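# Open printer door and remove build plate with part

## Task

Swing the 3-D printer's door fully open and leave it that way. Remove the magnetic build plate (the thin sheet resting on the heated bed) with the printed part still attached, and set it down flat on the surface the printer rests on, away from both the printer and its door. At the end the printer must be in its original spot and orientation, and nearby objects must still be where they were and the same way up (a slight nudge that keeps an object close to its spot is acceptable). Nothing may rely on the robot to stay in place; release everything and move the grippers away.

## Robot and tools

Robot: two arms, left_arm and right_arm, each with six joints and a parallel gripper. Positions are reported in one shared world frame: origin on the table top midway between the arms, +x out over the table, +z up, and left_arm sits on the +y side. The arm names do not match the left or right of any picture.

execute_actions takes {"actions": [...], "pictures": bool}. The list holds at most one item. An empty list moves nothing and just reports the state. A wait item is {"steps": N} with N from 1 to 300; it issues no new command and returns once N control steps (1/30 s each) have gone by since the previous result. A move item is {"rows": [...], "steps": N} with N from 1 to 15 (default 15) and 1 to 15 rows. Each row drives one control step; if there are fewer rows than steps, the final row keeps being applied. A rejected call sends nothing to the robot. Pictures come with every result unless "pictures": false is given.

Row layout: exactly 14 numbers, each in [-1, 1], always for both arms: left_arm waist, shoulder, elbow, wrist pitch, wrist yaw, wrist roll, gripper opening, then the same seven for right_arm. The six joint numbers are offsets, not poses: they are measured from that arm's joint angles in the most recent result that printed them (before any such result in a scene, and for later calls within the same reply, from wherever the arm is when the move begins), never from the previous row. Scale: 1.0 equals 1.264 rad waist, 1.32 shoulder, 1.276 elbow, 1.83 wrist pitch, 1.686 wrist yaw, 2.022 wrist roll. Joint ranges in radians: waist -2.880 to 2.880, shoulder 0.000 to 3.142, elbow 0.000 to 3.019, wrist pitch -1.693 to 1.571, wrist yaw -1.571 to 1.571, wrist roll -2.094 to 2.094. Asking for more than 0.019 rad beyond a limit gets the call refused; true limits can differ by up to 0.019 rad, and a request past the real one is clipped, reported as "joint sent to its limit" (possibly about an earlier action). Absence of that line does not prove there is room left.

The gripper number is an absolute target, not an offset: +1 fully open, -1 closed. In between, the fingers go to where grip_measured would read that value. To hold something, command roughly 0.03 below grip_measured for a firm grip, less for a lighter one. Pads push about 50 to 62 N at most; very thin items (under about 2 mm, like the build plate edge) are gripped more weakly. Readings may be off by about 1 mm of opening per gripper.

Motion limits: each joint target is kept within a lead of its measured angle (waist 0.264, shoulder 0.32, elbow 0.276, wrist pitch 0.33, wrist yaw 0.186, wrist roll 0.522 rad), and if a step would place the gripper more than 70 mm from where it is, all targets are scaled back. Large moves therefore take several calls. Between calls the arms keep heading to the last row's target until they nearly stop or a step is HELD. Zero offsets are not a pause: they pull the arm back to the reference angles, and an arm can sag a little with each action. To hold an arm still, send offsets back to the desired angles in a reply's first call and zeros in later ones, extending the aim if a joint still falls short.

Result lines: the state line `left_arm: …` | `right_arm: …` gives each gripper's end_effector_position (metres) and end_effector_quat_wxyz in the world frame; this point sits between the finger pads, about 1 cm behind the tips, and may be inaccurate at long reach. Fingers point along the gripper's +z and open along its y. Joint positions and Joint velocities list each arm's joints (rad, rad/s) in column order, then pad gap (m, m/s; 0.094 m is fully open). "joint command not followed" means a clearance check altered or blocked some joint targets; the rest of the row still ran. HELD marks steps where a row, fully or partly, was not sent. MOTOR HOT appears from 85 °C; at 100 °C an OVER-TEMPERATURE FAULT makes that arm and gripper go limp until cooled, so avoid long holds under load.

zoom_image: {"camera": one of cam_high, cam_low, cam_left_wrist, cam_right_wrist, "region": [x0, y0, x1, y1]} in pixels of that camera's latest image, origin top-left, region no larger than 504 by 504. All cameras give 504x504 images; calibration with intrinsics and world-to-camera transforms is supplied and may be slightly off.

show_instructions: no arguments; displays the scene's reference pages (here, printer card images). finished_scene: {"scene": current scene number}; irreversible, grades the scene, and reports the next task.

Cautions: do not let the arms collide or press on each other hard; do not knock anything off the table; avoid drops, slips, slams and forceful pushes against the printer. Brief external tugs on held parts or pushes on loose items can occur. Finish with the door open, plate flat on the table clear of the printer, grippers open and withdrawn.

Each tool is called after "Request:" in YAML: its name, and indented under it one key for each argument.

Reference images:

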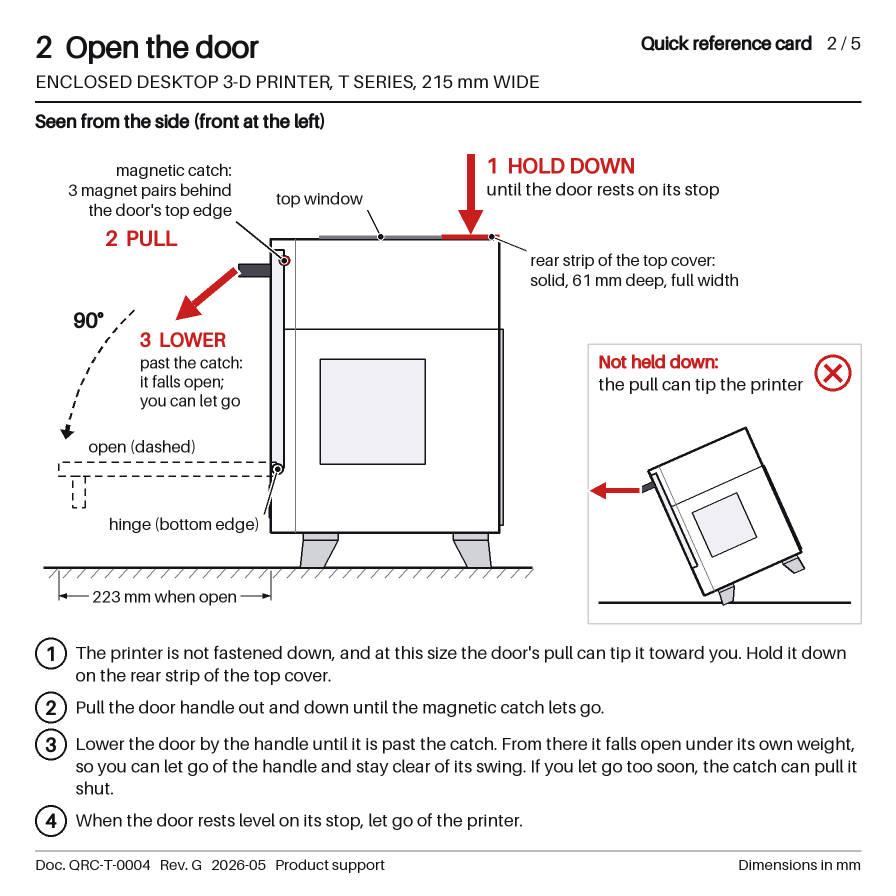

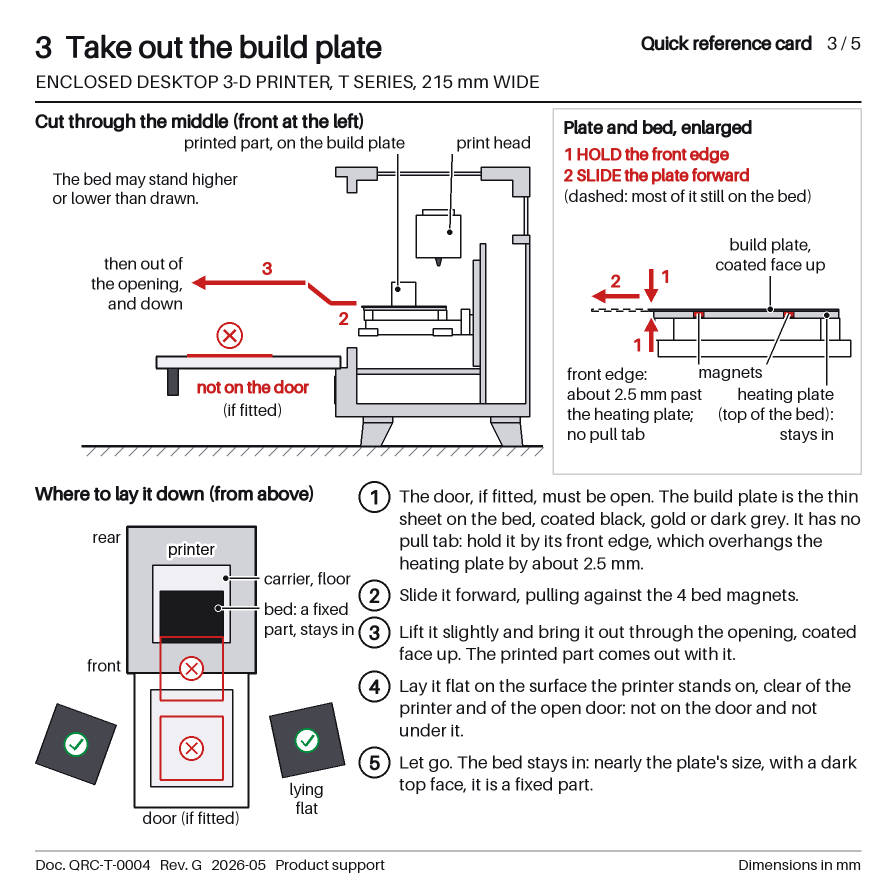

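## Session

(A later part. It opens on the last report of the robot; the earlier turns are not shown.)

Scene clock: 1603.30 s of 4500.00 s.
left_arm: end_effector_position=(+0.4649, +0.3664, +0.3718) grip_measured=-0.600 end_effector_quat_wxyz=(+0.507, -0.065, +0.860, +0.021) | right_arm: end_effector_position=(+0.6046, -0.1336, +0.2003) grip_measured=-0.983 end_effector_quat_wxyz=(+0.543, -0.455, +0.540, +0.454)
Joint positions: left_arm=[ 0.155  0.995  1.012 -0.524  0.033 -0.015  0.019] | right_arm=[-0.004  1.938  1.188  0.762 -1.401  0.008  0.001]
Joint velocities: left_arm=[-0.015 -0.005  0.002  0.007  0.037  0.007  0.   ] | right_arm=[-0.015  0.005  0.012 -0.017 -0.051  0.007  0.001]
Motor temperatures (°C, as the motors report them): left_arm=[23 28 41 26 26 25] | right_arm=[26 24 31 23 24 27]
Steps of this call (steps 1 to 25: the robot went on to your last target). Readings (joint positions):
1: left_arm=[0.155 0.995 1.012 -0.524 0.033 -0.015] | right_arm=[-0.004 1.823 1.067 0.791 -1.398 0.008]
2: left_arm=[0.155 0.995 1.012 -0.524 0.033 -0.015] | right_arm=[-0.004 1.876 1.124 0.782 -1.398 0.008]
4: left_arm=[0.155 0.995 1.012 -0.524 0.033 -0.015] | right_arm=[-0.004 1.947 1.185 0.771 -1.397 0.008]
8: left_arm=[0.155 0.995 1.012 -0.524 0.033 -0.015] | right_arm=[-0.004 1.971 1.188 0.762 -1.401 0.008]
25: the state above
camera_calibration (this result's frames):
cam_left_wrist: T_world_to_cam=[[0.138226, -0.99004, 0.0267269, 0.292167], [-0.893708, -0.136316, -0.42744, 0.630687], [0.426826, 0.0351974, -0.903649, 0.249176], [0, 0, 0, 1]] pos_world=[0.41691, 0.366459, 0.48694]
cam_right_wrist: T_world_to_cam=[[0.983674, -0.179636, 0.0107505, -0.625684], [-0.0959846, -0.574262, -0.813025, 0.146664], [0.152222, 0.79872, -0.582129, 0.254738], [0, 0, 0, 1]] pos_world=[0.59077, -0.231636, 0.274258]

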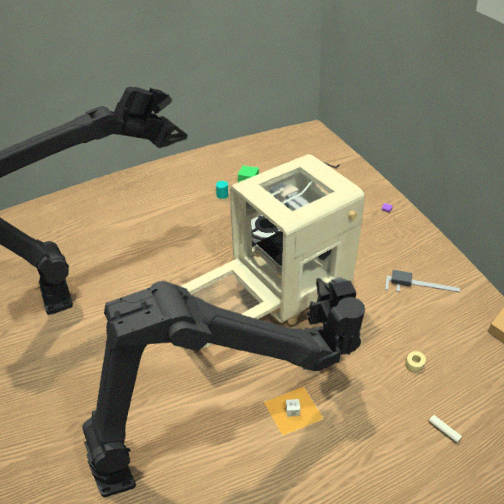

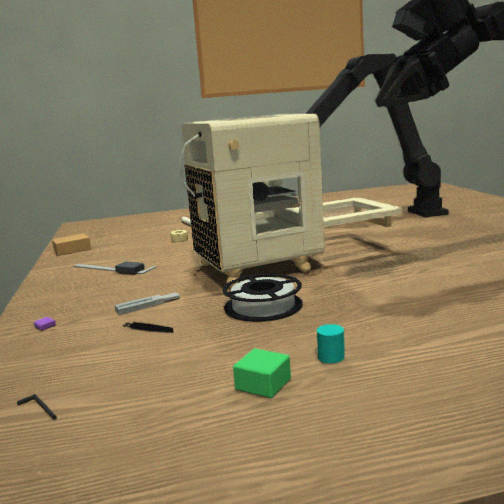

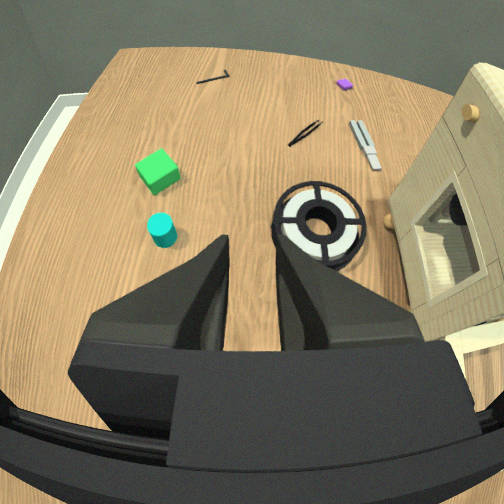

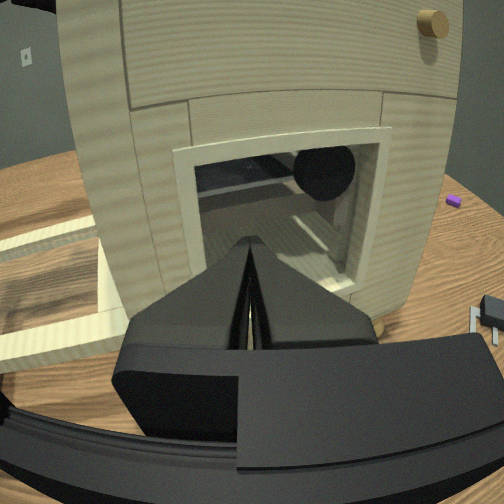

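Request:
execute_actions:
  actions:
    - {"rows":[[0,0,0.03,0.01,0,0,-0.6,0,0.008,0,0.02,0,0,-1],[0,0,0.03,0.01,0,0,-0.6,0,0.018,-0.005,0.028,0,0,-1],[0,0,0.03,0.01,0,0,-0.6,0,0.03,-0.007,0.038,0,0,-1],[0,0,0.03,0.01,0,0,-0.6,0,0.044,-0.009,0.049,0,0,-1],[0,0,0.03,0.01,0,0,-0.6,0,0.059,-0.011,0.06,0,0,-1],[0,0,0.03,0.01,0,0,-0.6,0,0.074,-0.013,0.072,0,0,-1],[0,0,0.03,0.01,0,0,-0.6,0,0.089,-0.015,0.084,0,0,-1],[0,0,0.03,0.01,0,0,-0.6,0,0.104,-0.017,0.096,0,0,-1],[0,0,0.03,0.01,0,0,-0.6,0,0.119,-0.019,0.108,0,0,-1],[0,0,0.03,0.01,0,0,-0.6,0,0.134,-0.021,0.12,0,0,-1],[0,0,0.03,0.01,0,0,-0.6,0,0.148,-0.022,0.131,0,0,-1],[0,0,0.03,0.01,0,0,-0.6,0,0.16,-0.023,0.141,0,0,-1],[0,0,0.03,0.01,0,0,-0.6,0,0.17,-0.023,0.149,0,0,-1],[0,0,0.03,0.01,0,0,-0.6,0,0.177,-0.023,0.154,0,0,-1],[0,0,0.03,0.01,0,0,-0.6,0,0.181,-0.023,0.157,0,0,-1]]}
  pictures: false

Request:
execute_actions:
  actions:
    - {"steps":15}

Scene clock: 1615.40 s of 4500.00 s.
left_arm: end_effector_position=(+0.4649, +0.3664, +0.3718) grip_measured=-0.600 end_effector_quat_wxyz=(+0.507, -0.065, +0.860, +0.021) | right_arm: end_effector_position=(+0.6006, -0.1336, +0.0825) grip_measured=-0.983 end_effector_quat_wxyz=(+0.539, -0.451, +0.545, +0.458)
Joint positions: left_arm=[ 0.155  0.995  1.012 -0.524  0.033 -0.015  0.019] | right_arm=[-0.004  2.169  1.166  0.999 -1.401  0.008  0.001]
Joint velocities: left_arm=[ 0.005  0.005  0.002 -0.012 -0.051  0.037  0.   ] | right_arm=[ 0.005  0.571 -0.105  0.261  0.022  0.007 -0.001]
Motor temperatures (°C, as the motors report them): left_arm=[23 28 41 26 26 25] | right_arm=[26 25 31 23 24 27]
Steps of this call (steps 1 to 15: the robot went on to your last target; steps 16 to 90: nothing new was sent; then 8.60 s passed at rest; steps 91 to 105: all 15 steps of this action). Readings (joint positions):
91: left_arm=[0.155 0.995 1.012 -0.524 0.033 -0.015] | right_arm=[-0.004 1.938 1.188 0.764 -1.401 0.008]
92: left_arm=[0.155 0.995 1.012 -0.524 0.033 -0.015] | right_arm=[-0.004 1.939 1.188 0.770 -1.401 0.008]
94: left_arm=[0.155 0.995 1.012 -0.524 0.033 -0.015] | right_arm=[-0.004 1.949 1.188 0.796 -1.401 0.008]
98: left_arm=[0.155 0.995 1.012 -0.524 0.033 -0.015] | right_arm=[-0.004 2.005 1.188 0.875 -1.401 0.008]
105: the state above

Scene clock: 1615.90 s of 4500.00 s.
left_arm: end_effector_position=(+0.4649, +0.3664, +0.3718) grip_measured=-0.600 end_effector_quat_wxyz=(+0.507, -0.065, +0.860, +0.021) | right_arm: end_effector_position=(+0.5954, -0.1336, +0.0662) grip_measured=-0.983 end_effector_quat_wxyz=(+0.535, -0.448, +0.548, +0.461)
Joint positions: left_arm=[ 0.155  0.995  1.012 -0.524  0.033 -0.015  0.019] | right_arm=[-0.004  2.196  1.155  1.023 -1.401  0.008  0.001]
Joint velocities: left_arm=[-0.005  0.005  0.002 -0.012 -0.037  0.037 -0.   ] | right_arm=[ 0.005 -0.005  0.012  0.002 -0.007  0.007 -0.001]
Motor temperatures (°C, as the motors report them): left_arm=[23 28 41 26 26 25] | right_arm=[26 25 31 23 24 27]
Steps of this call (steps 1 to 15: the robot went on to your last target). Readings (joint positions):
1: left_arm=[0.155 0.995 1.012 -0.524 0.033 -0.015] | right_arm=[-0.004 2.186 1.163 1.006 -1.401 0.008]
2: left_arm=[0.155 0.995 1.012 -0.524 0.033 -0.015] | right_arm=[-0.004 2.198 1.159 1.009 -1.401 0.008]
4: left_arm=[0.155 0.995 1.012 -0.524 0.033 -0.015] | right_arm=[-0.004 2.209 1.155 1.011 -1.401 0.008]
8: left_arm=[0.155 0.995 1.012 -0.524 0.033 -0.015] | right_arm=[-0.004 2.203 1.155 1.019 -1.401 0.008]
15: the state above
camera_calibration (this result's frames):
cam_left_wrist: T_world_to_cam=[[0.138226, -0.99004, 0.0267269, 0.292167], [-0.893708, -0.136316, -0.42744, 0.630687], [0.426826, 0.0351974, -0.903649, 0.249176], [0, 0, 0, 1]] pos_world=[0.41691, 0.366459, 0.48694]
cam_right_wrist: T_world_to_cam=[[0.983544, -0.179635, -0.0192929, -0.613156], [-0.120749, -0.574156, -0.809793, 0.0513018], [0.13439, 0.798797, -0.586398, 0.188931], [0, 0, 0, 1]] pos_world=[0.58387, -0.231607, 0.140503]

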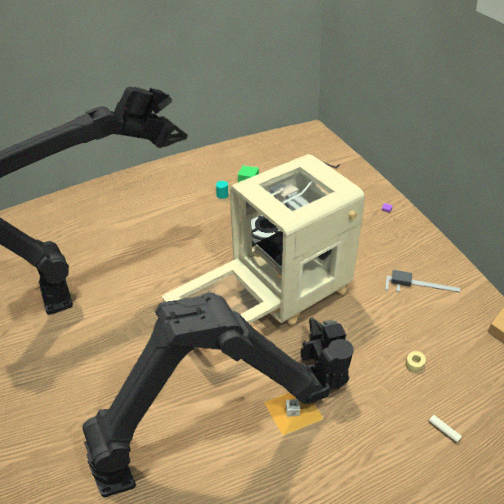

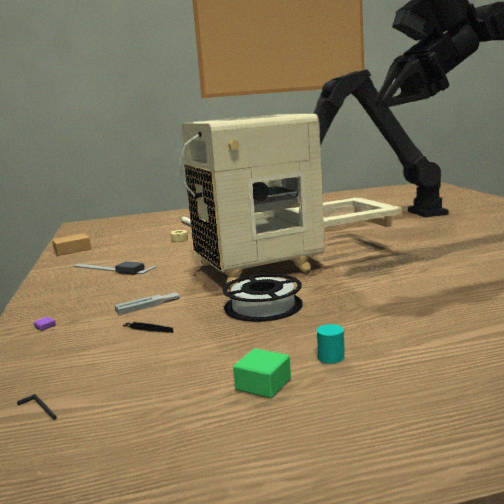

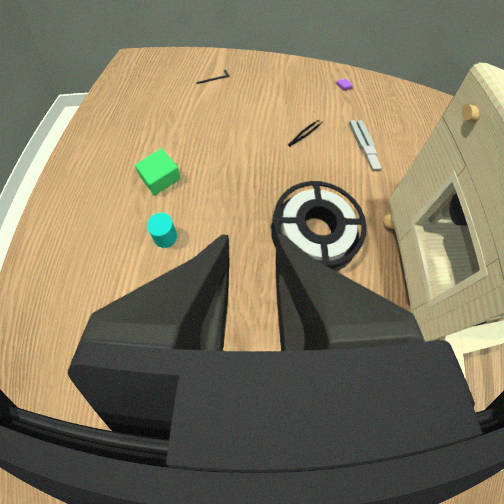

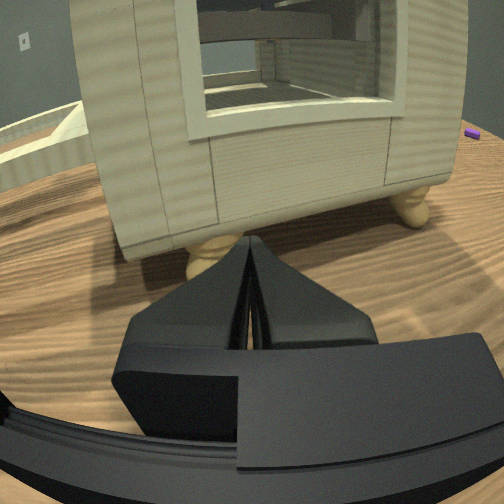

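Request:
execute_actions:
  actions:
    - {"rows":[[0,0,0.03,0.01,0,0,-0.6,0.006,-0.01,0.02,0.01,0.003,0,-1],[0,0,0.03,0.01,0,0,-0.6,0.01,-0.015,0.02,0.01,0.006,0,-1],[0,0,0.03,0.01,0,0,-0.6,0.015,-0.02,0.02,0.01,0.01,0,-1],[0,0,0.03,0.01,0,0,-0.6,0.02,-0.022,0.02,0.01,0.014,0,-1],[0,0,0.03,0.01,0,0,-0.6,0.025,-0.022,0.02,0.01,0.018,0,-1],[0,0,0.03,0.01,0,0,-0.6,0.03,-0.022,0.02,0.01,0.022,0,-1],[0,0,0.03,0.01,0,0,-0.6,0.035,-0.022,0.02,0.01,0.026,0,-1],[0,0,0.03,0.01,0,0,-0.6,0.04,-0.022,0.02,0.01,0.03,0,-1],[0,0,0.03,0.01,0,0,-0.6,0.045,-0.022,0.02,0.01,0.034,0,-1],[0,0,0.03,0.01,0,0,-0.6,0.05,-0.022,0.02,0.01,0.038,0,-1],[0,0,0.03,0.01,0,0,-0.6,0.054,-0.022,0.02,0.01,0.04,0,-1],[0,0,0.03,0.01,0,0,-0.6,0.057,-0.022,0.02,0.01,0.042,0,-1]]}

Scene clock: 1625.10 s of 4500.00 s.
left_arm: end_effector_position=(+0.4649, +0.3664, +0.3718) grip_measured=-0.600 end_effector_quat_wxyz=(+0.507, -0.065, +0.860, +0.021) | right_arm: end_effector_position=(+0.5939, -0.0931, +0.0702) grip_measured=-0.983 end_effector_quat_wxyz=(+0.536, -0.451, +0.546, +0.460)
Joint positions: left_arm=[ 0.155  0.995  1.012 -0.524  0.033 -0.015  0.019] | right_arm=[ 0.067  2.188  1.155  1.023 -1.334  0.008  0.001]
Joint velocities: left_arm=[-0.015 -0.005  0.007 -0.017  0.007  0.037  0.   ] | right_arm=[ 0.142 -0.005 -0.002  0.002  0.037 -0.007 -0.   ]
Motor temperatures (°C, as the motors report them): left_arm=[23 28 41 26 26 25] | right_arm=[26 25 30 23 24 27]
Steps of this call (steps 1 to 15: the robot went on to your last target; steps 16 to 90: nothing new was sent; then 5.70 s passed at rest; steps 91 to 105: all 15 steps of this action). Readings (joint positions):
91: left_arm=[0.155 0.995 1.012 -0.524 0.033 -0.015] | right_arm=[-0.004 2.196 1.155 1.023 -1.400 0.008]
92: left_arm=[0.155 0.995 1.012 -0.524 0.033 -0.015] | right_arm=[-0.004 2.196 1.155 1.023 -1.397 0.008]
94: left_arm=[0.155 0.995 1.012 -0.524 0.033 -0.015] | right_arm=[-0.002 2.195 1.155 1.023 -1.385 0.008]
98: left_arm=[0.155 0.995 1.012 -0.524 0.033 -0.015] | right_arm=[0.015 2.192 1.155 1.023 -1.358 0.008]
105: the state above
camera_calibration (this result's frames):
cam_left_wrist: T_world_to_cam=[[0.138226, -0.99004, 0.0267269, 0.292167], [-0.893708, -0.136316, -0.42744, 0.630687], [0.426826, 0.0351974, -0.903649, 0.249176], [0, 0, 0, 1]] pos_world=[0.41691, 0.366459, 0.48694]
cam_right_wrist: T_world_to_cam=[[0.984404, -0.175511, -0.0120034, -0.604976], [-0.112444, -0.57526, -0.810205, 0.0726157], [0.135295, 0.798919, -0.586024, 0.15861], [0, 0, 0, 1]] pos_world=[0.582247, -0.191124, 0.144521]

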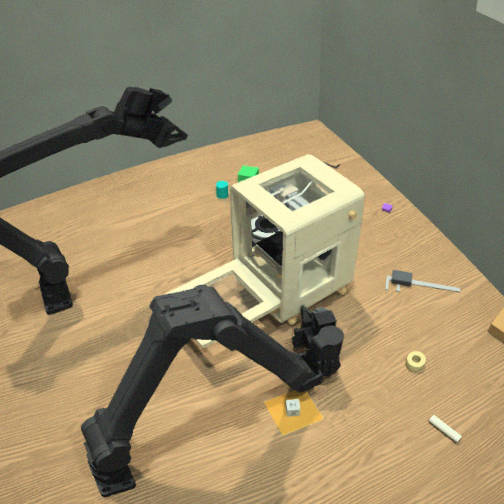

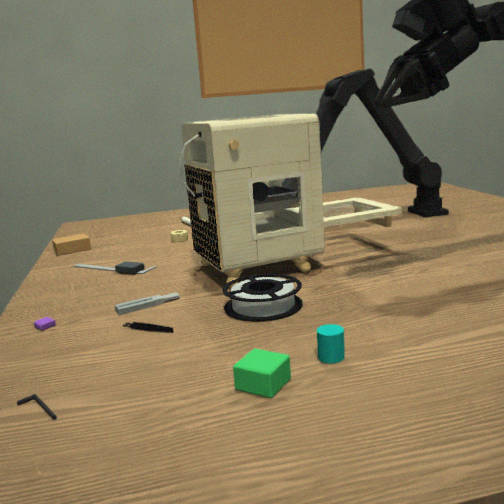

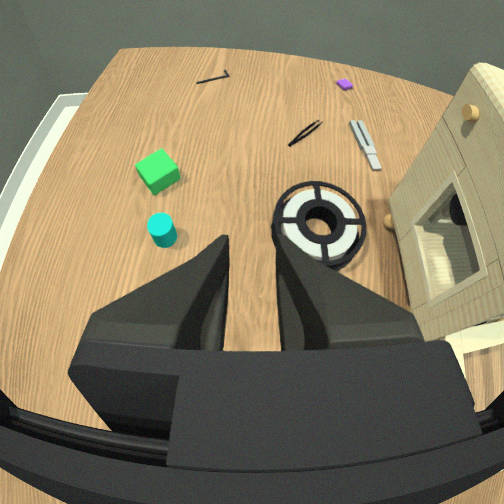

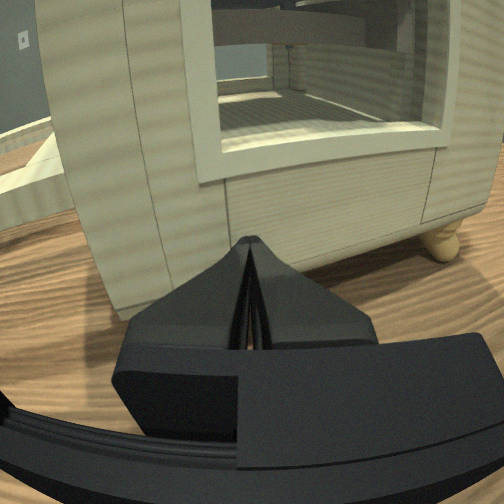

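Request:
execute_actions:
  actions:
    - {"rows":[[0,0,0.03,0.01,0,0,-0.6,0.008,-0.008,0.02,0.01,0.003,0,-1],[0,0,0.03,0.01,0,0,-0.6,0.01,-0.008,0.02,0.01,0.004,0,-1],[0,0,0.03,0.01,0,0,-0.6,0.012,-0.008,0.02,0.01,0.005,0,-1],[0,0,0.03,0.01,0,0,-0.6,0.014,-0.008,0.02,0.01,0.006,0,-1],[0,0,0.03,0.01,0,0,-0.6,0.016,-0.008,0.02,0.01,0.007,0,-1],[0,0,0.03,0.01,0,0,-0.6,0.018,-0.008,0.02,0.01,0.008,0,-1],[0,0,0.03,0.01,0,0,-0.6,0.02,-0.008,0.02,0.01,0.009,0,-1],[0,0,0.03,0.01,0,0,-0.6,0.023,-0.008,0.02,0.01,0.01,0,-1],[0,0,0.03,0.01,0,0,-0.6,0.026,-0.008,0.02,0.01,0.011,0,-1],[0,0,0.03,0.01,0,0,-0.6,0.029,-0.008,0.02,0.01,0.012,0,-1],[0,0,0.03,0.01,0,0,-0.6,0.032,-0.008,0.02,0.01,0.012,0,-1],[0,0,0.03,0.01,0,0,-0.6,0.035,-0.008,0.02,0.01,0.012,0,-1],[0,0,0.03,0.01,0,0,-0.6,0.038,-0.008,0.02,0.01,0.012,0,-1],[0,0,0.03,0.01,0,0,-0.6,0.04,-0.008,0.02,0.01,0.012,0,-1]]}
  pictures: false

Request:
execute_actions:
  actions:
    - {"steps":10}

Scene clock: 1638.23 s of 4500.00 s.
left_arm: end_effector_position=(+0.4649, +0.3664, +0.3718) grip_measured=-0.600 end_effector_quat_wxyz=(+0.507, -0.065, +0.860, +0.021) | right_arm: end_effector_position=(+0.5959, -0.0901, +0.0706) grip_measured=-0.984 end_effector_quat_wxyz=(+0.539, -0.448, +0.548, +0.457)
Joint positions: left_arm=[ 0.155  0.995  1.012 -0.524  0.033 -0.015  0.019] | right_arm=[ 0.073  2.188  1.155  1.023 -1.315  0.008  0.001]
Joint velocities: left_arm=[-0.024  0.015 -0.007  0.002 -0.022 -0.037  0.   ] | right_arm=[-0.005  0.005 -0.002 -0.007 -0.037 -0.095 -0.001]
Motor temperatures (°C, as the motors report them): left_arm=[23 28 41 26 26 25] | right_arm=[26 25 30 23 24 27]
Steps of this call (steps 1 to 15: the robot went on to your last target; steps 16 to 90: nothing new was sent; then 9.63 s passed at rest; steps 91 to 105: all 15 steps of this action). Readings (joint positions):
91: left_arm=[0.155 0.995 1.012 -0.524 0.033 -0.015] | right_arm=[0.069 2.188 1.155 1.023 -1.332 0.008]
92: left_arm=[0.155 0.995 1.012 -0.524 0.033 -0.015] | right_arm=[0.069 2.188 1.155 1.023 -1.331 0.008]
94: left_arm=[0.155 0.995 1.012 -0.524 0.033 -0.015] | right_arm=[0.070 2.188 1.155 1.023 -1.328 0.008]
98: left_arm=[0.155 0.995 1.012 -0.524 0.033 -0.015] | right_arm=[0.072 2.188 1.155 1.023 -1.321 0.008]
105: the state above

Scene clock: 1638.57 s of 4500.00 s.
left_arm: end_effector_position=(+0.4649, +0.3664, +0.3718) grip_measured=-0.600 end_effector_quat_wxyz=(+0.507, -0.065, +0.860, +0.021) | right_arm: end_effector_position=(+0.5959, -0.0901, +0.0706) grip_measured=-0.984 end_effector_quat_wxyz=(+0.539, -0.448, +0.548, +0.457)
Joint positions: left_arm=[ 0.155  0.995  1.012 -0.524  0.033 -0.015  0.019] | right_arm=[ 0.073  2.188  1.155  1.023 -1.315  0.008  0.001]
Joint velocities: left_arm=[ 0.005 -0.005 -0.012 -0.002 -0.051  0.022  0.001] | right_arm=[-0.015 -0.015 -0.002 -0.027  0.037 -0.007 -0.001]
Motor temperatures (°C, as the motors report them): left_arm=[23 28 41 26 26 25] | right_arm=[26 25 30 23 24 27]
Steps of this call (steps 1 to 10: the robot went on to your last target). Readings (joint positions):
1: left_arm=[0.155 0.995 1.012 -0.524 0.033 -0.015] | right_arm=[0.073 2.188 1.155 1.023 -1.315 0.008]
2: left_arm=[0.155 0.995 1.012 -0.524 0.033 -0.015] | right_arm=[0.073 2.188 1.155 1.023 -1.315 0.008]
4: left_arm=[0.155 0.995 1.012 -0.524 0.033 -0.015] | right_arm=[0.073 2.188 1.155 1.023 -1.315 0.008]
8: left_arm=[0.155 0.995 1.012 -0.524 0.033 -0.015] | right_arm=[0.073 2.188 1.155 1.023 -1.315 0.008]
10: the state above
camera_calibration (this result's frames):
cam_left_wrist: T_world_to_cam=[[0.138226, -0.99004, 0.0267269, 0.292167], [-0.893708, -0.136316, -0.42744, 0.630687], [0.426826, 0.0351974, -0.903649, 0.249176], [0, 0, 0, 1]] pos_world=[0.41691, 0.366459, 0.48694]
cam_right_wrist: T_world_to_cam=[[0.982126, -0.18789, -0.0112148, -0.606152], [-0.119048, -0.573921, -0.810211, 0.0789916], [0.145794, 0.797064, -0.586031, 0.149716], [0, 0, 0, 1]] pos_world=[0.582894, -0.187888, 0.14494]

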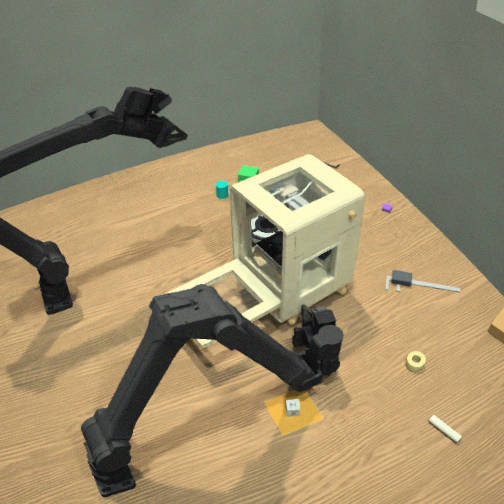

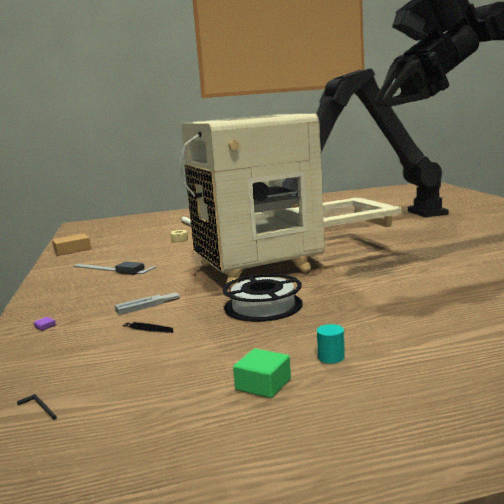

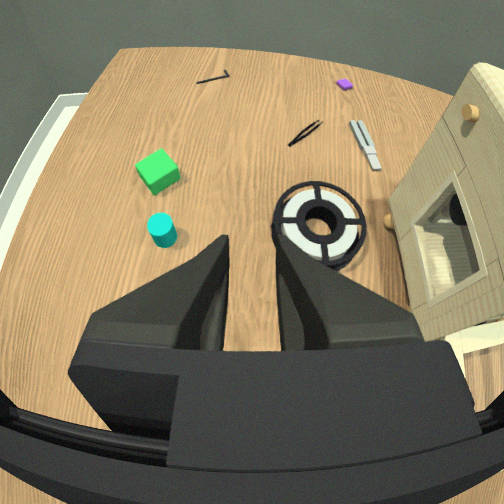

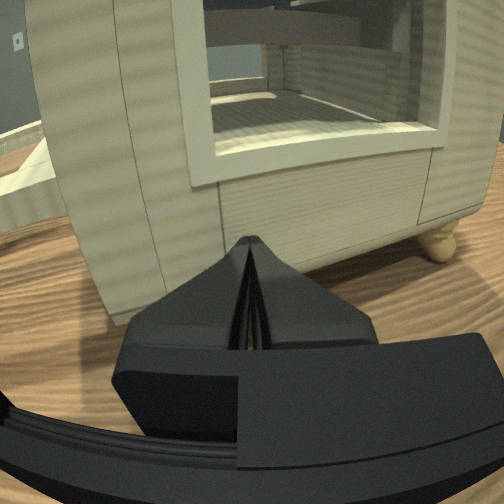

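Request:
execute_actions:
  actions:
    - {"rows":[[0,0,0.03,0.01,0,0,-0.6,0.02,-0.008,0.02,0.01,-0.003,0,-1],[0,0,0.03,0.01,0,0,-0.6,0.035,-0.008,0.02,0.01,-0.006,0,-1],[0,0,0.03,0.01,0,0,-0.6,0.045,-0.008,0.02,0.01,-0.008,0,-1],[0,0,0.03,0.01,0,0,-0.6,0.052,-0.008,0.02,0.01,-0.01,0,-1],[0,0,0.03,0.01,0,0,-0.6,0.058,-0.008,0.02,0.01,-0.01,0,-1],[0,0,0.03,0.01,0,0,-0.6,0.062,-0.008,0.02,0.01,-0.01,0,-1],[0,0,0.03,0.01,0,0,-0.6,0.066,-0.008,0.02,0.01,-0.01,0,-1],[0,0,0.03,0.01,0,0,-0.6,0.069,-0.008,0.02,0.01,-0.01,0,-1],[0,0,0.03,0.01,0,0,-0.6,0.072,-0.008,0.02,0.01,-0.01,0,-1],[0,0,0.03,0.01,0,0,-0.6,0.075,-0.008,0.02,0.01,-0.01,0,-1],[0,0,0.03,0.01,0,0,-0.6,0.078,-0.008,0.02,0.01,-0.01,0,-1],[0,0,0.03,0.01,0,0,-0.6,0.08,-0.008,0.02,0.01,-0.01,0,-1]]}
  pictures: false

Request:
execute_actions:
  actions:
    - {"steps":10}

Scene clock: 1655.97 s of 4500.00 s.
left_arm: end_effector_position=(+0.4649, +0.3664, +0.3718) grip_measured=-0.600 end_effector_quat_wxyz=(+0.507, -0.065, +0.860, +0.021) | right_arm: end_effector_position=(+0.5948, -0.0877, +0.0706) grip_measured=-0.984 end_effector_quat_wxyz=(+0.537, -0.449, +0.547, +0.458)
Joint positions: left_arm=[ 0.155  0.995  1.012 -0.524  0.033 -0.015  0.019] | right_arm=[ 0.077  2.188  1.155  1.023 -1.316  0.008  0.001]
Joint velocities: left_arm=[-0.005  0.005 -0.012 -0.002  0.037  0.007 -0.001] | right_arm=[ 0.024 -0.015  0.012 -0.007 -0.066  0.007 -0.   ]
Motor temperatures (°C, as the motors report them): left_arm=[23 28 41 26 26 25] | right_arm=[26 25 30 23 24 27]
Steps of this call (steps 1 to 15: the robot went on to your last target; steps 16 to 90: nothing new was sent; then 13.90 s passed at rest; steps 91 to 105: all 15 steps of this action). Readings (joint positions):
91: left_arm=[0.155 0.995 1.012 -0.524 0.033 -0.015] | right_arm=[0.073 2.188 1.155 1.023 -1.315 0.008]
92: left_arm=[0.155 0.995 1.012 -0.524 0.033 -0.015] | right_arm=[0.073 2.188 1.155 1.023 -1.315 0.008]
94: left_arm=[0.155 0.995 1.012 -0.524 0.033 -0.015] | right_arm=[0.074 2.188 1.155 1.023 -1.316 0.008]
98: left_arm=[0.155 0.995 1.012 -0.524 0.033 -0.015] | right_arm=[0.075 2.188 1.155 1.023 -1.316 0.008]
105: the state above

Scene clock: 1656.30 s of 4500.00 s.
left_arm: end_effector_position=(+0.4649, +0.3664, +0.3718) grip_measured=-0.600 end_effector_quat_wxyz=(+0.507, -0.065, +0.860, +0.021) | right_arm: end_effector_position=(+0.5926, -0.0829, +0.0706) grip_measured=-0.984 end_effector_quat_wxyz=(+0.535, -0.452, +0.545, +0.461)
Joint positions: left_arm=[ 0.155  0.995  1.012 -0.524  0.033 -0.015  0.019] | right_arm=[ 0.085  2.188  1.155  1.023 -1.319  0.008  0.001]
Joint velocities: left_arm=[ 0.005 -0.005  0.007  0.002 -0.081  0.022  0.002] | right_arm=[ 0.024 -0.015 -0.017  0.002 -0.066  0.051 -0.001]
Motor temperatures (°C, as the motors report them): left_arm=[23 28 41 26 26 25] | right_arm=[26 25 30 23 24 27]
Steps of this call (steps 1 to 10: the robot went on to your last target). Readings (joint positions):
1: left_arm=[0.155 0.995 1.012 -0.524 0.033 -0.015] | right_arm=[0.077 2.188 1.155 1.023 -1.316 0.008]
2: left_arm=[0.155 0.995 1.012 -0.524 0.033 -0.015] | right_arm=[0.078 2.188 1.155 1.023 -1.317 0.008]
4: left_arm=[0.155 0.995 1.012 -0.524 0.033 -0.015] | right_arm=[0.080 2.188 1.155 1.023 -1.318 0.008]
8: left_arm=[0.155 0.995 1.012 -0.524 0.033 -0.015] | right_arm=[0.084 2.188 1.155 1.023 -1.319 0.008]
10: the state above
camera_calibration (this result's frames):
cam_left_wrist: T_world_to_cam=[[0.138226, -0.99004, 0.0267269, 0.292167], [-0.893708, -0.136316, -0.42744, 0.630687], [0.426826, 0.0351974, -0.903649, 0.249176], [0, 0, 0, 1]] pos_world=[0.41691, 0.366459, 0.48694]
cam_right_wrist: T_world_to_cam=[[0.98501, -0.172131, -0.0112259, -0.602032], [-0.109841, -0.57572, -0.810235, 0.0771137], [0.133004, 0.799323, -0.585997, 0.152255], [0, 0, 0, 1]] pos_world=[0.581228, -0.180934, 0.144943]

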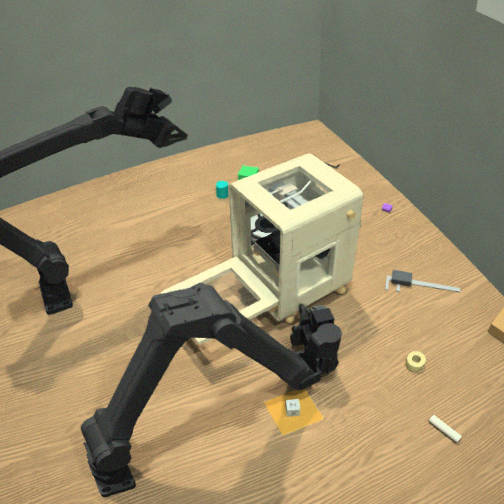

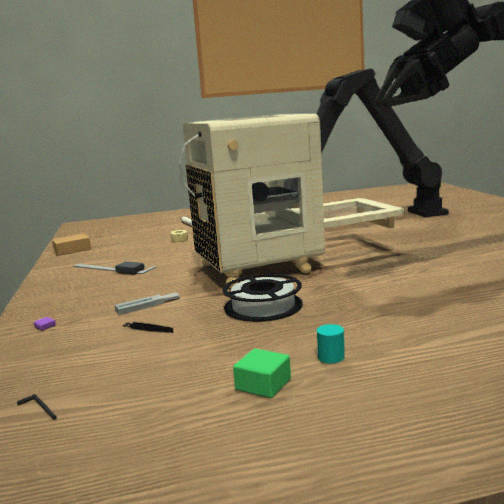

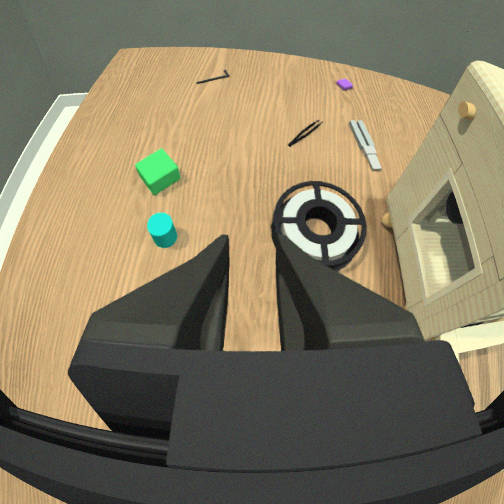

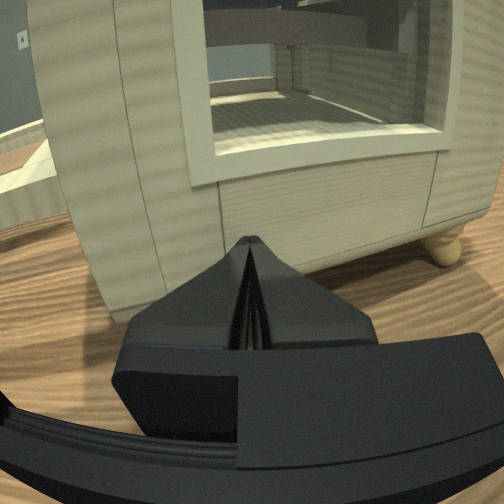

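Request:
execute_actions:
  actions:
    - {"rows":[[0,0,0.03,0.01,0,0,-0.6,0.03,-0.008,0.02,0.01,-0.003,0,-1],[0,0,0.03,0.01,0,0,-0.6,0.045,-0.008,0.02,0.01,-0.003,0,-1],[0,0,0.03,0.01,0,0,-0.6,0.056,-0.008,0.02,0.01,-0.003,0,-1],[0,0,0.03,0.01,0,0,-0.6,0.064,-0.008,0.02,0.01,-0.003,0,-1],[0,0,0.03,0.01,0,0,-0.6,0.069,-0.008,0.02,0.01,-0.003,0,-1],[0,0,0.03,0.01,0,0,-0.6,0.072,-0.008,0.02,0.01,-0.003,0,-1],[0,0,0.03,0.01,0,0,-0.6,0.075,-0.008,0.02,0.01,-0.003,0,-1],[0,0,0.03,0.01,0,0,-0.6,0.078,-0.008,0.02,0.01,-0.003,0,-1],[0,0,0.03,0.01,0,0,-0.6,0.08,-0.008,0.02,0.01,-0.003,0,-1]]}
  pictures: false

Request:
execute_actions:
  actions:
    - {"steps":15}

Request:
zoom_image:
  camera: "cam_high"
  region: [220, 140, 380, 340]

Request:
zoom_image:
  camera: "cam_low"
  region: [170, 200, 350, 300]

Scene clock: 1667.13 s of 4500.00 s.
left_arm: end_effector_position=(+0.4649, +0.3664, +0.3718) grip_measured=-0.600 end_effector_quat_wxyz=(+0.507, -0.065, +0.860, +0.021) | right_arm: end_effector_position=(+0.5921, -0.0815, +0.0706) grip_measured=-0.984 end_effector_quat_wxyz=(+0.534, -0.453, +0.544, +0.462)
Joint positions: left_arm=[ 0.155  0.995  1.012 -0.524  0.033 -0.015  0.019] | right_arm=[ 0.087  2.188  1.155  1.023 -1.32   0.008  0.001]
Joint velocities: left_arm=[-0.005 -0.015  0.002 -0.007  0.007  0.007  0.001] | right_arm=[ 0.015 -0.005  0.007  0.002 -0.022 -0.037  0.   ]
Motor temperatures (°C, as the motors report them): left_arm=[23 28 41 26 26 25] | right_arm=[26 25 30 23 24 27]
Steps of this call (steps 1 to 30: the robot went on to your last target; steps 31 to 90: nothing new was sent; then 7.33 s passed at rest; steps 91 to 105: all 15 steps of this action). Readings (joint positions):
91: left_arm=[0.155 0.995 1.012 -0.524 0.033 -0.015] | right_arm=[0.085 2.188 1.155 1.023 -1.320 0.008]
92: left_arm=[0.155 0.995 1.012 -0.524 0.033 -0.015] | right_arm=[0.086 2.188 1.155 1.023 -1.320 0.008]
94: left_arm=[0.155 0.995 1.012 -0.524 0.033 -0.015] | right_arm=[0.087 2.188 1.155 1.023 -1.320 0.008]
98: left_arm=[0.155 0.995 1.012 -0.524 0.033 -0.015] | right_arm=[0.087 2.188 1.155 1.023 -1.320 0.008]
105: the state above

Scene clock: 1667.63 s of 4500.00 s.
left_arm: end_effector_position=(+0.4649, +0.3664, +0.3718) grip_measured=-0.600 end_effector_quat_wxyz=(+0.507, -0.065, +0.860, +0.021) | right_arm: end_effector_position=(+0.5921, -0.0815, +0.0706) grip_measured=-0.984 end_effector_quat_wxyz=(+0.534, -0.453, +0.544, +0.462)
Joint positions: left_arm=[ 0.155  0.995  1.012 -0.524  0.033 -0.015  0.019] | right_arm=[ 0.087  2.188  1.155  1.023 -1.32   0.008  0.001]
Joint velocities: left_arm=[ 0.005 -0.015  0.007 -0.007  0.007  0.007  0.   ] | right_arm=[-0.024  0.005  0.017  0.007  0.037 -0.037 -0.   ]
Motor temperatures (°C, as the motors report them): left_arm=[23 28 41 26 26 25] | right_arm=[26 26 30 23 24 27]
Steps of this call (steps 1 to 15: the robot went on to your last target). Readings (joint positions):
1: left_arm=[0.155 0.995 1.012 -0.524 0.033 -0.015] | right_arm=[0.087 2.188 1.155 1.023 -1.320 0.008]
2: left_arm=[0.155 0.995 1.012 -0.524 0.033 -0.015] | right_arm=[0.087 2.188 1.155 1.023 -1.320 0.008]
4: left_arm=[0.155 0.995 1.012 -0.524 0.033 -0.015] | right_arm=[0.087 2.188 1.155 1.023 -1.320 0.008]
8: left_arm=[0.155 0.995 1.012 -0.524 0.033 -0.015] | right_arm=[0.087 2.188 1.155 1.023 -1.320 0.008]
15: the state above
All arms were judged still, so your last target was given up. Only a new action makes them travel on or press farther. Fingers that are still opening or closing keep moving.
camera_calibration (this result's frames):
cam_left_wrist: T_world_to_cam=[[0.138226, -0.99004, 0.0267269, 0.292167], [-0.893708, -0.136316, -0.42744, 0.630687], [0.426826, 0.0351974, -0.903649, 0.249176], [0, 0, 0, 1]] pos_world=[0.41691, 0.366459, 0.48694]
cam_right_wrist: T_world_to_cam=[[0.985466, -0.1695, -0.0112269, -0.601298], [-0.108304, -0.576008, -0.810238, 0.0769055], [0.130868, 0.799678, -0.585994, 0.152531], [0, 0, 0, 1]] pos_world=[0.580926, -0.179597, 0.144943]

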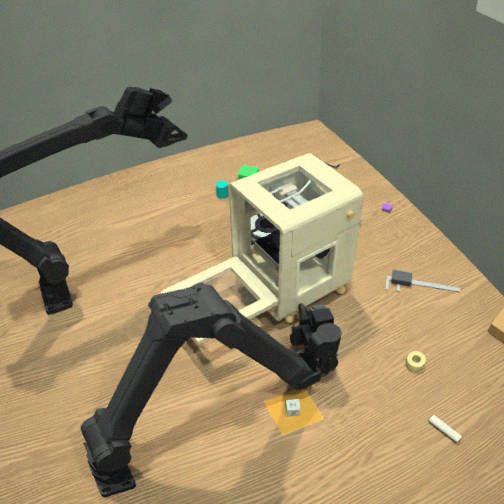

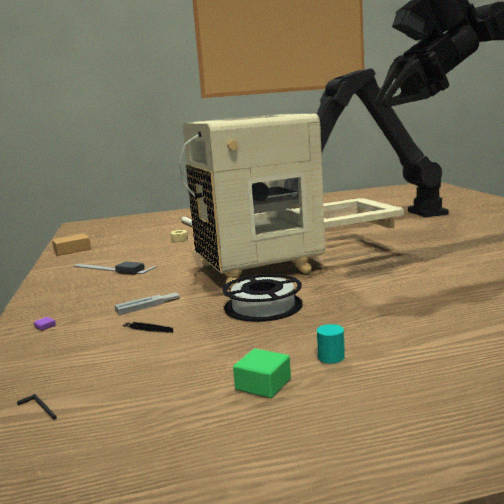

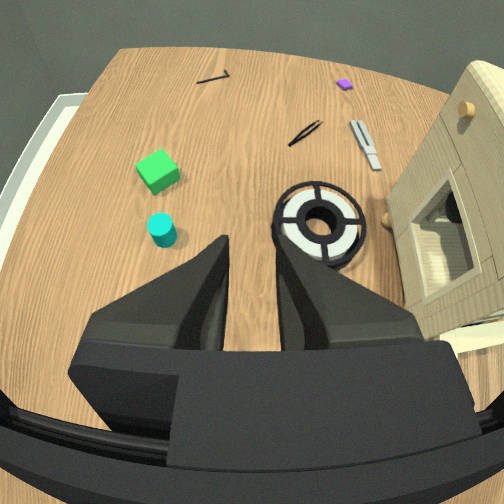

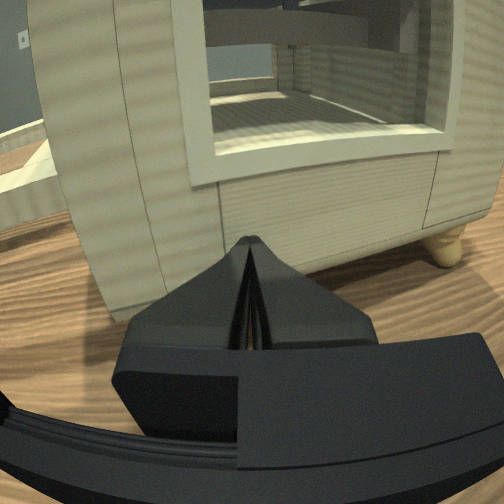

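Region (220, 140, 380, 340) of cam_high's 504x504 image, scaled by 2.520, with more detail than that image has; it fills the left 403 columns of this view, and the rest is white.

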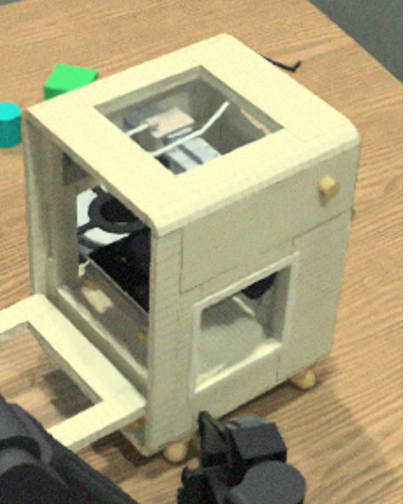

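Region (170, 200, 350, 300) of cam_low's 504x504 image, scaled by 2.800, with more detail than that image has.

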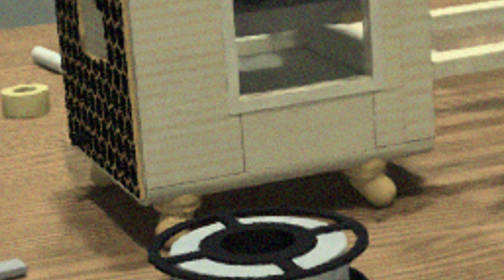

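Request:
execute_actions:
  actions:
    - {"rows":[[0,0,0.03,0.01,0,0,-0.6,-0.008,-0.01,0.02,0.01,0,0,-1],[0,0,0.03,0.01,0,0,-0.6,-0.016,-0.012,0.02,0.01,0,0,-1],[0,0,0.03,0.01,0,0,-0.6,-0.025,-0.016,0.02,0.01,0,0,-1],[0,0,0.03,0.01,0,0,-0.6,-0.035,-0.025,0.02,0.005,0,0,-1],[0,0,0.03,0.01,0,0,-0.6,-0.045,-0.04,0.02,0,0,0,-1],[0,0,0.03,0.01,0,0,-0.6,-0.055,-0.06,0.02,-0.015,0,0,-1],[0,0,0.03,0.01,0,0,-0.6,-0.065,-0.085,0.02,-0.03,0,0,-1],[0,0,0.03,0.01,0,0,-0.6,-0.075,-0.115,0.01,-0.045,0,0,-1],[0,0,0.03,0.01,0,0,-0.6,-0.085,-0.15,0,-0.065,0,0,-1],[0,0,0.03,0.01,0,0,-0.6,-0.095,-0.19,-0.02,-0.085,0,0,-1],[0,0,0.03,0.01,0,0,-0.6,-0.105,-0.23,-0.04,-0.105,0,0,-1],[0,0,0.03,0.01,0,0,-0.6,-0.115,-0.27,-0.065,-0.125,0,0,-1],[0,0,0.03,0.01,0,0,-0.6,-0.12,-0.31,-0.09,-0.145,0,0,-1],[0,0,0.03,0.01,0,0,-0.6,-0.12,-0.35,-0.115,-0.165,0,0,-1],[0,0,0.03,0.01,0,0,-0.6,-0.12,-0.39,-0.14,-0.185,0,0,-1]]}
  pictures: false

Request:
execute_actions:
  actions:
    - {"rows":[[0,0,0.03,0.01,0,0,-0.6,0,-0.14,-0.06,-0.06,0,0,-1],[0,0,0.03,0.01,0,0,-0.6,0,-0.18,-0.085,-0.08,0.03,0,-1],[0,0,0.03,0.01,0,0,-0.6,0,-0.22,-0.11,-0.1,0.07,0,-1],[0,0,0.03,0.01,0,0,-0.6,0,-0.26,-0.135,-0.12,0.12,0,-1],[0,0,0.03,0.01,0,0,-0.6,0,-0.3,-0.16,-0.14,0.18,0,-1],[0,0,0.03,0.01,0,0,-0.6,0,-0.34,-0.185,-0.16,0.25,0,-1],[0,0,0.03,0.01,0,0,-0.6,0,-0.38,-0.21,-0.18,0.32,0,-1],[0,0,0.03,0.01,0,0,-0.6,0,-0.42,-0.235,-0.2,0.39,0,-1],[0,0,0.03,0.01,0,0,-0.6,0,-0.455,-0.255,-0.22,0.46,0,-1],[0,0,0.03,0.01,0,0,-0.6,0,-0.485,-0.27,-0.24,0.53,0,-1],[0,0,0.03,0.01,0,0,-0.6,0,-0.51,-0.28,-0.26,0.6,0,-1],[0,0,0.03,0.01,0,0,-0.6,0,-0.53,-0.29,-0.28,0.66,0,-1],[0,0,0.03,0.01,0,0,-0.6,0,-0.545,-0.295,-0.29,0.71,0,-1],[0,0,0.03,0.01,0,0,-0.6,0,-0.555,-0.3,-0.3,0.75,0,-1],[0,0,0.03,0.01,0,0,-0.6,0,-0.56,-0.3,-0.3,0.78,0,-1]]}
  pictures: false

Request:
execute_actions:
  actions:
    - {"steps":25}

Scene clock: 1693.23 s of 4500.00 s.
left_arm: end_effector_position=(+0.4649, +0.3664, +0.3718) grip_measured=-0.600 end_effector_quat_wxyz=(+0.507, -0.065, +0.860, +0.021) | right_arm: end_effector_position=(+0.5917, -0.1595, +0.1837) grip_measured=-0.984 end_effector_quat_wxyz=(+0.564, -0.417, +0.572, +0.425)
Joint positions: left_arm=[ 0.155  0.995  1.012 -0.524  0.033 -0.015  0.019] | right_arm=[-0.043  1.904  1.075  0.821 -1.318  0.008  0.001]
Joint velocities: left_arm=[ 0.015 -0.005 -0.027 -0.007  0.037 -0.007 -0.   ] | right_arm=[-0.317 -1.626 -0.686 -0.989 -0.125  0.095 -0.001]
Motor temperatures (°C, as the motors report them): left_arm=[23 28 41 26 26 25] | right_arm=[26 26 30 23 24 27]
Steps of this call (steps 1 to 90: nothing new was sent; then 22.10 s passed at rest; steps 91 to 105: all 15 steps of this action). Readings (joint positions):
91: left_arm=[0.155 0.995 1.012 -0.524 0.033 -0.015] | right_arm=[0.083 2.188 1.155 1.023 -1.319 0.008]
92: left_arm=[0.155 0.995 1.012 -0.524 0.033 -0.015] | right_arm=[0.082 2.188 1.155 1.023 -1.319 0.008]
94: left_arm=[0.155 0.995 1.012 -0.524 0.033 -0.015] | right_arm=[0.075 2.187 1.155 1.023 -1.319 0.008]
98: left_arm=[0.155 0.995 1.012 -0.524 0.033 -0.015] | right_arm=[0.043 2.158 1.155 0.995 -1.319 0.008]
105: the state above

Scene clock: 1693.73 s of 4500.00 s.
left_arm: end_effector_position=(+0.4649, +0.3664, +0.3718) grip_measured=-0.600 end_effector_quat_wxyz=(+0.507, -0.065, +0.860, +0.021) | right_arm: end_effector_position=(+0.5206, -0.3065, +0.3057) grip_measured=-0.984 end_effector_quat_wxyz=(+0.659, -0.013, +0.752, +0.026)
Joint positions: left_arm=[ 0.155  0.995  1.012 -0.524  0.033 -0.015  0.019] | right_arm=[-0.045  1.163  0.71   0.321 -0.101  0.008  0.001]
Joint velocities: left_arm=[-0.005 -0.005 -0.012  0.007  0.051  0.022 -0.   ] | right_arm=[-0.005 -0.386 -0.208 -0.515  2.396  0.037 -0.   ]
Motor temperatures (°C, as the motors report them): left_arm=[23 28 41 26 26 25] | right_arm=[26 26 30 23 24 27]
Steps of this call (steps 1 to 15: all 15 steps of this action). Readings (joint positions):
1: left_arm=[0.155 0.995 1.012 -0.524 0.033 -0.015] | right_arm=[-0.052 1.847 1.050 0.789 -1.317 0.008]
2: left_arm=[0.155 0.995 1.012 -0.524 0.033 -0.015] | right_arm=[-0.059 1.788 1.024 0.756 -1.294 0.008]
4: left_arm=[0.155 0.995 1.012 -0.524 0.033 -0.015] | right_arm=[-0.060 1.665 0.970 0.689 -1.178 0.008]
8: left_arm=[0.155 0.995 1.012 -0.524 0.033 -0.015] | right_arm=[-0.049 1.426 0.853 0.550 -0.794 0.008]
15: the state above

Scene clock: 1694.57 s of 4500.00 s.
left_arm: end_effector_position=(+0.4649, +0.3664, +0.3718) grip_measured=-0.600 end_effector_quat_wxyz=(+0.507, -0.065, +0.860, +0.021) | right_arm: end_effector_position=(+0.5173, -0.3239, +0.2941) grip_measured=-0.984 end_effector_quat_wxyz=(+0.645, +0.019, +0.764, -0.010)
Joint positions: left_arm=[ 0.155  0.995  1.012 -0.524  0.033 -0.015  0.019] | right_arm=[-0.047  1.16   0.701  0.289 -0.005  0.008  0.001]
Joint velocities: left_arm=[-0.005  0.005  0.017  0.007 -0.051  0.037 -0.   ] | right_arm=[ 0.005  0.005  0.002  0.002 -0.022  0.037 -0.   ]
Motor temperatures (°C, as the motors report them): left_arm=[23 28 41 26 26 25] | right_arm=[26 26 30 23 24 27]
Steps of this call (steps 1 to 25: the robot went on to your last target). Readings (joint positions):
1: left_arm=[0.155 0.995 1.012 -0.524 0.033 -0.015] | right_arm=[-0.046 1.154 0.705 0.308 -0.041 0.008]
2: left_arm=[0.155 0.995 1.012 -0.524 0.033 -0.015] | right_arm=[-0.047 1.152 0.703 0.301 -0.018 0.008]
4: left_arm=[0.155 0.995 1.012 -0.524 0.033 -0.015] | right_arm=[-0.047 1.154 0.702 0.293 -0.007 0.008]
8: left_arm=[0.155 0.995 1.012 -0.524 0.033 -0.015] | right_arm=[-0.047 1.160 0.702 0.289 -0.005 0.008]
25: the state above
camera_calibration (this result's frames):
cam_left_wrist: T_world_to_cam=[[0.138226, -0.99004, 0.0267269, 0.292167], [-0.893708, -0.136316, -0.42744, 0.630687], [0.426826, 0.0351974, -0.903649, 0.249176], [0, 0, 0, 1]] pos_world=[0.41691, 0.366459, 0.48694]
cam_right_wrist: T_world_to_cam=[[-0.0481642, -0.998839, -0.0010832, -0.303084], [-0.711799, 0.0350838, -0.701507, 0.588417], [0.70073, -0.0330165, -0.712662, -0.0401934], [0, 0, 0, 1]] pos_world=[0.432402, -0.324703, 0.383806]

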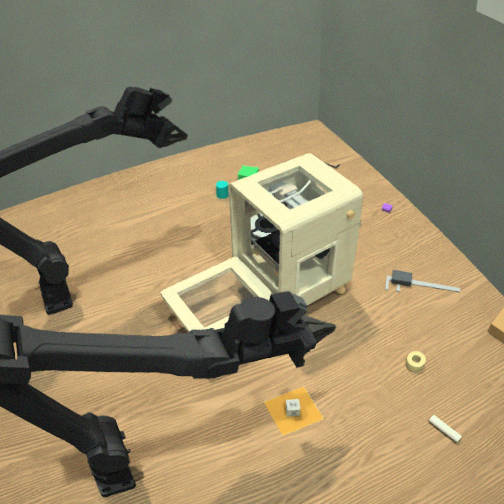

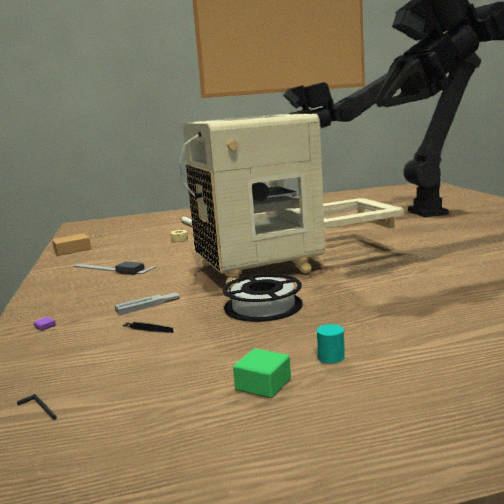

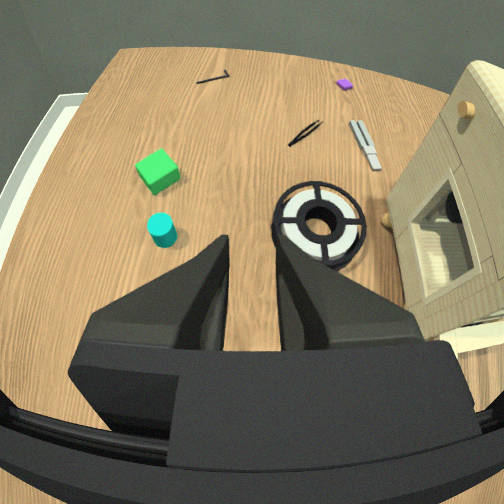

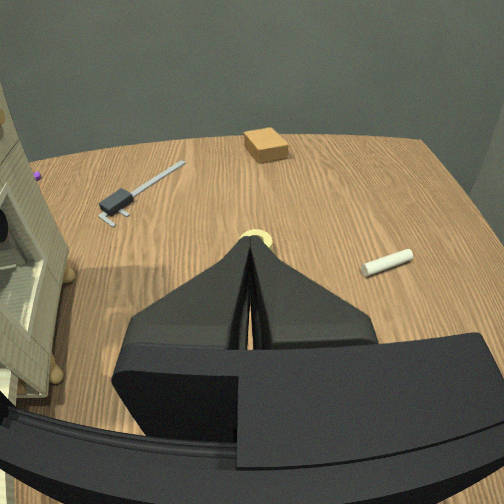

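Request:
finished_scene:
  scene: 1

The scene is finished: the task was done.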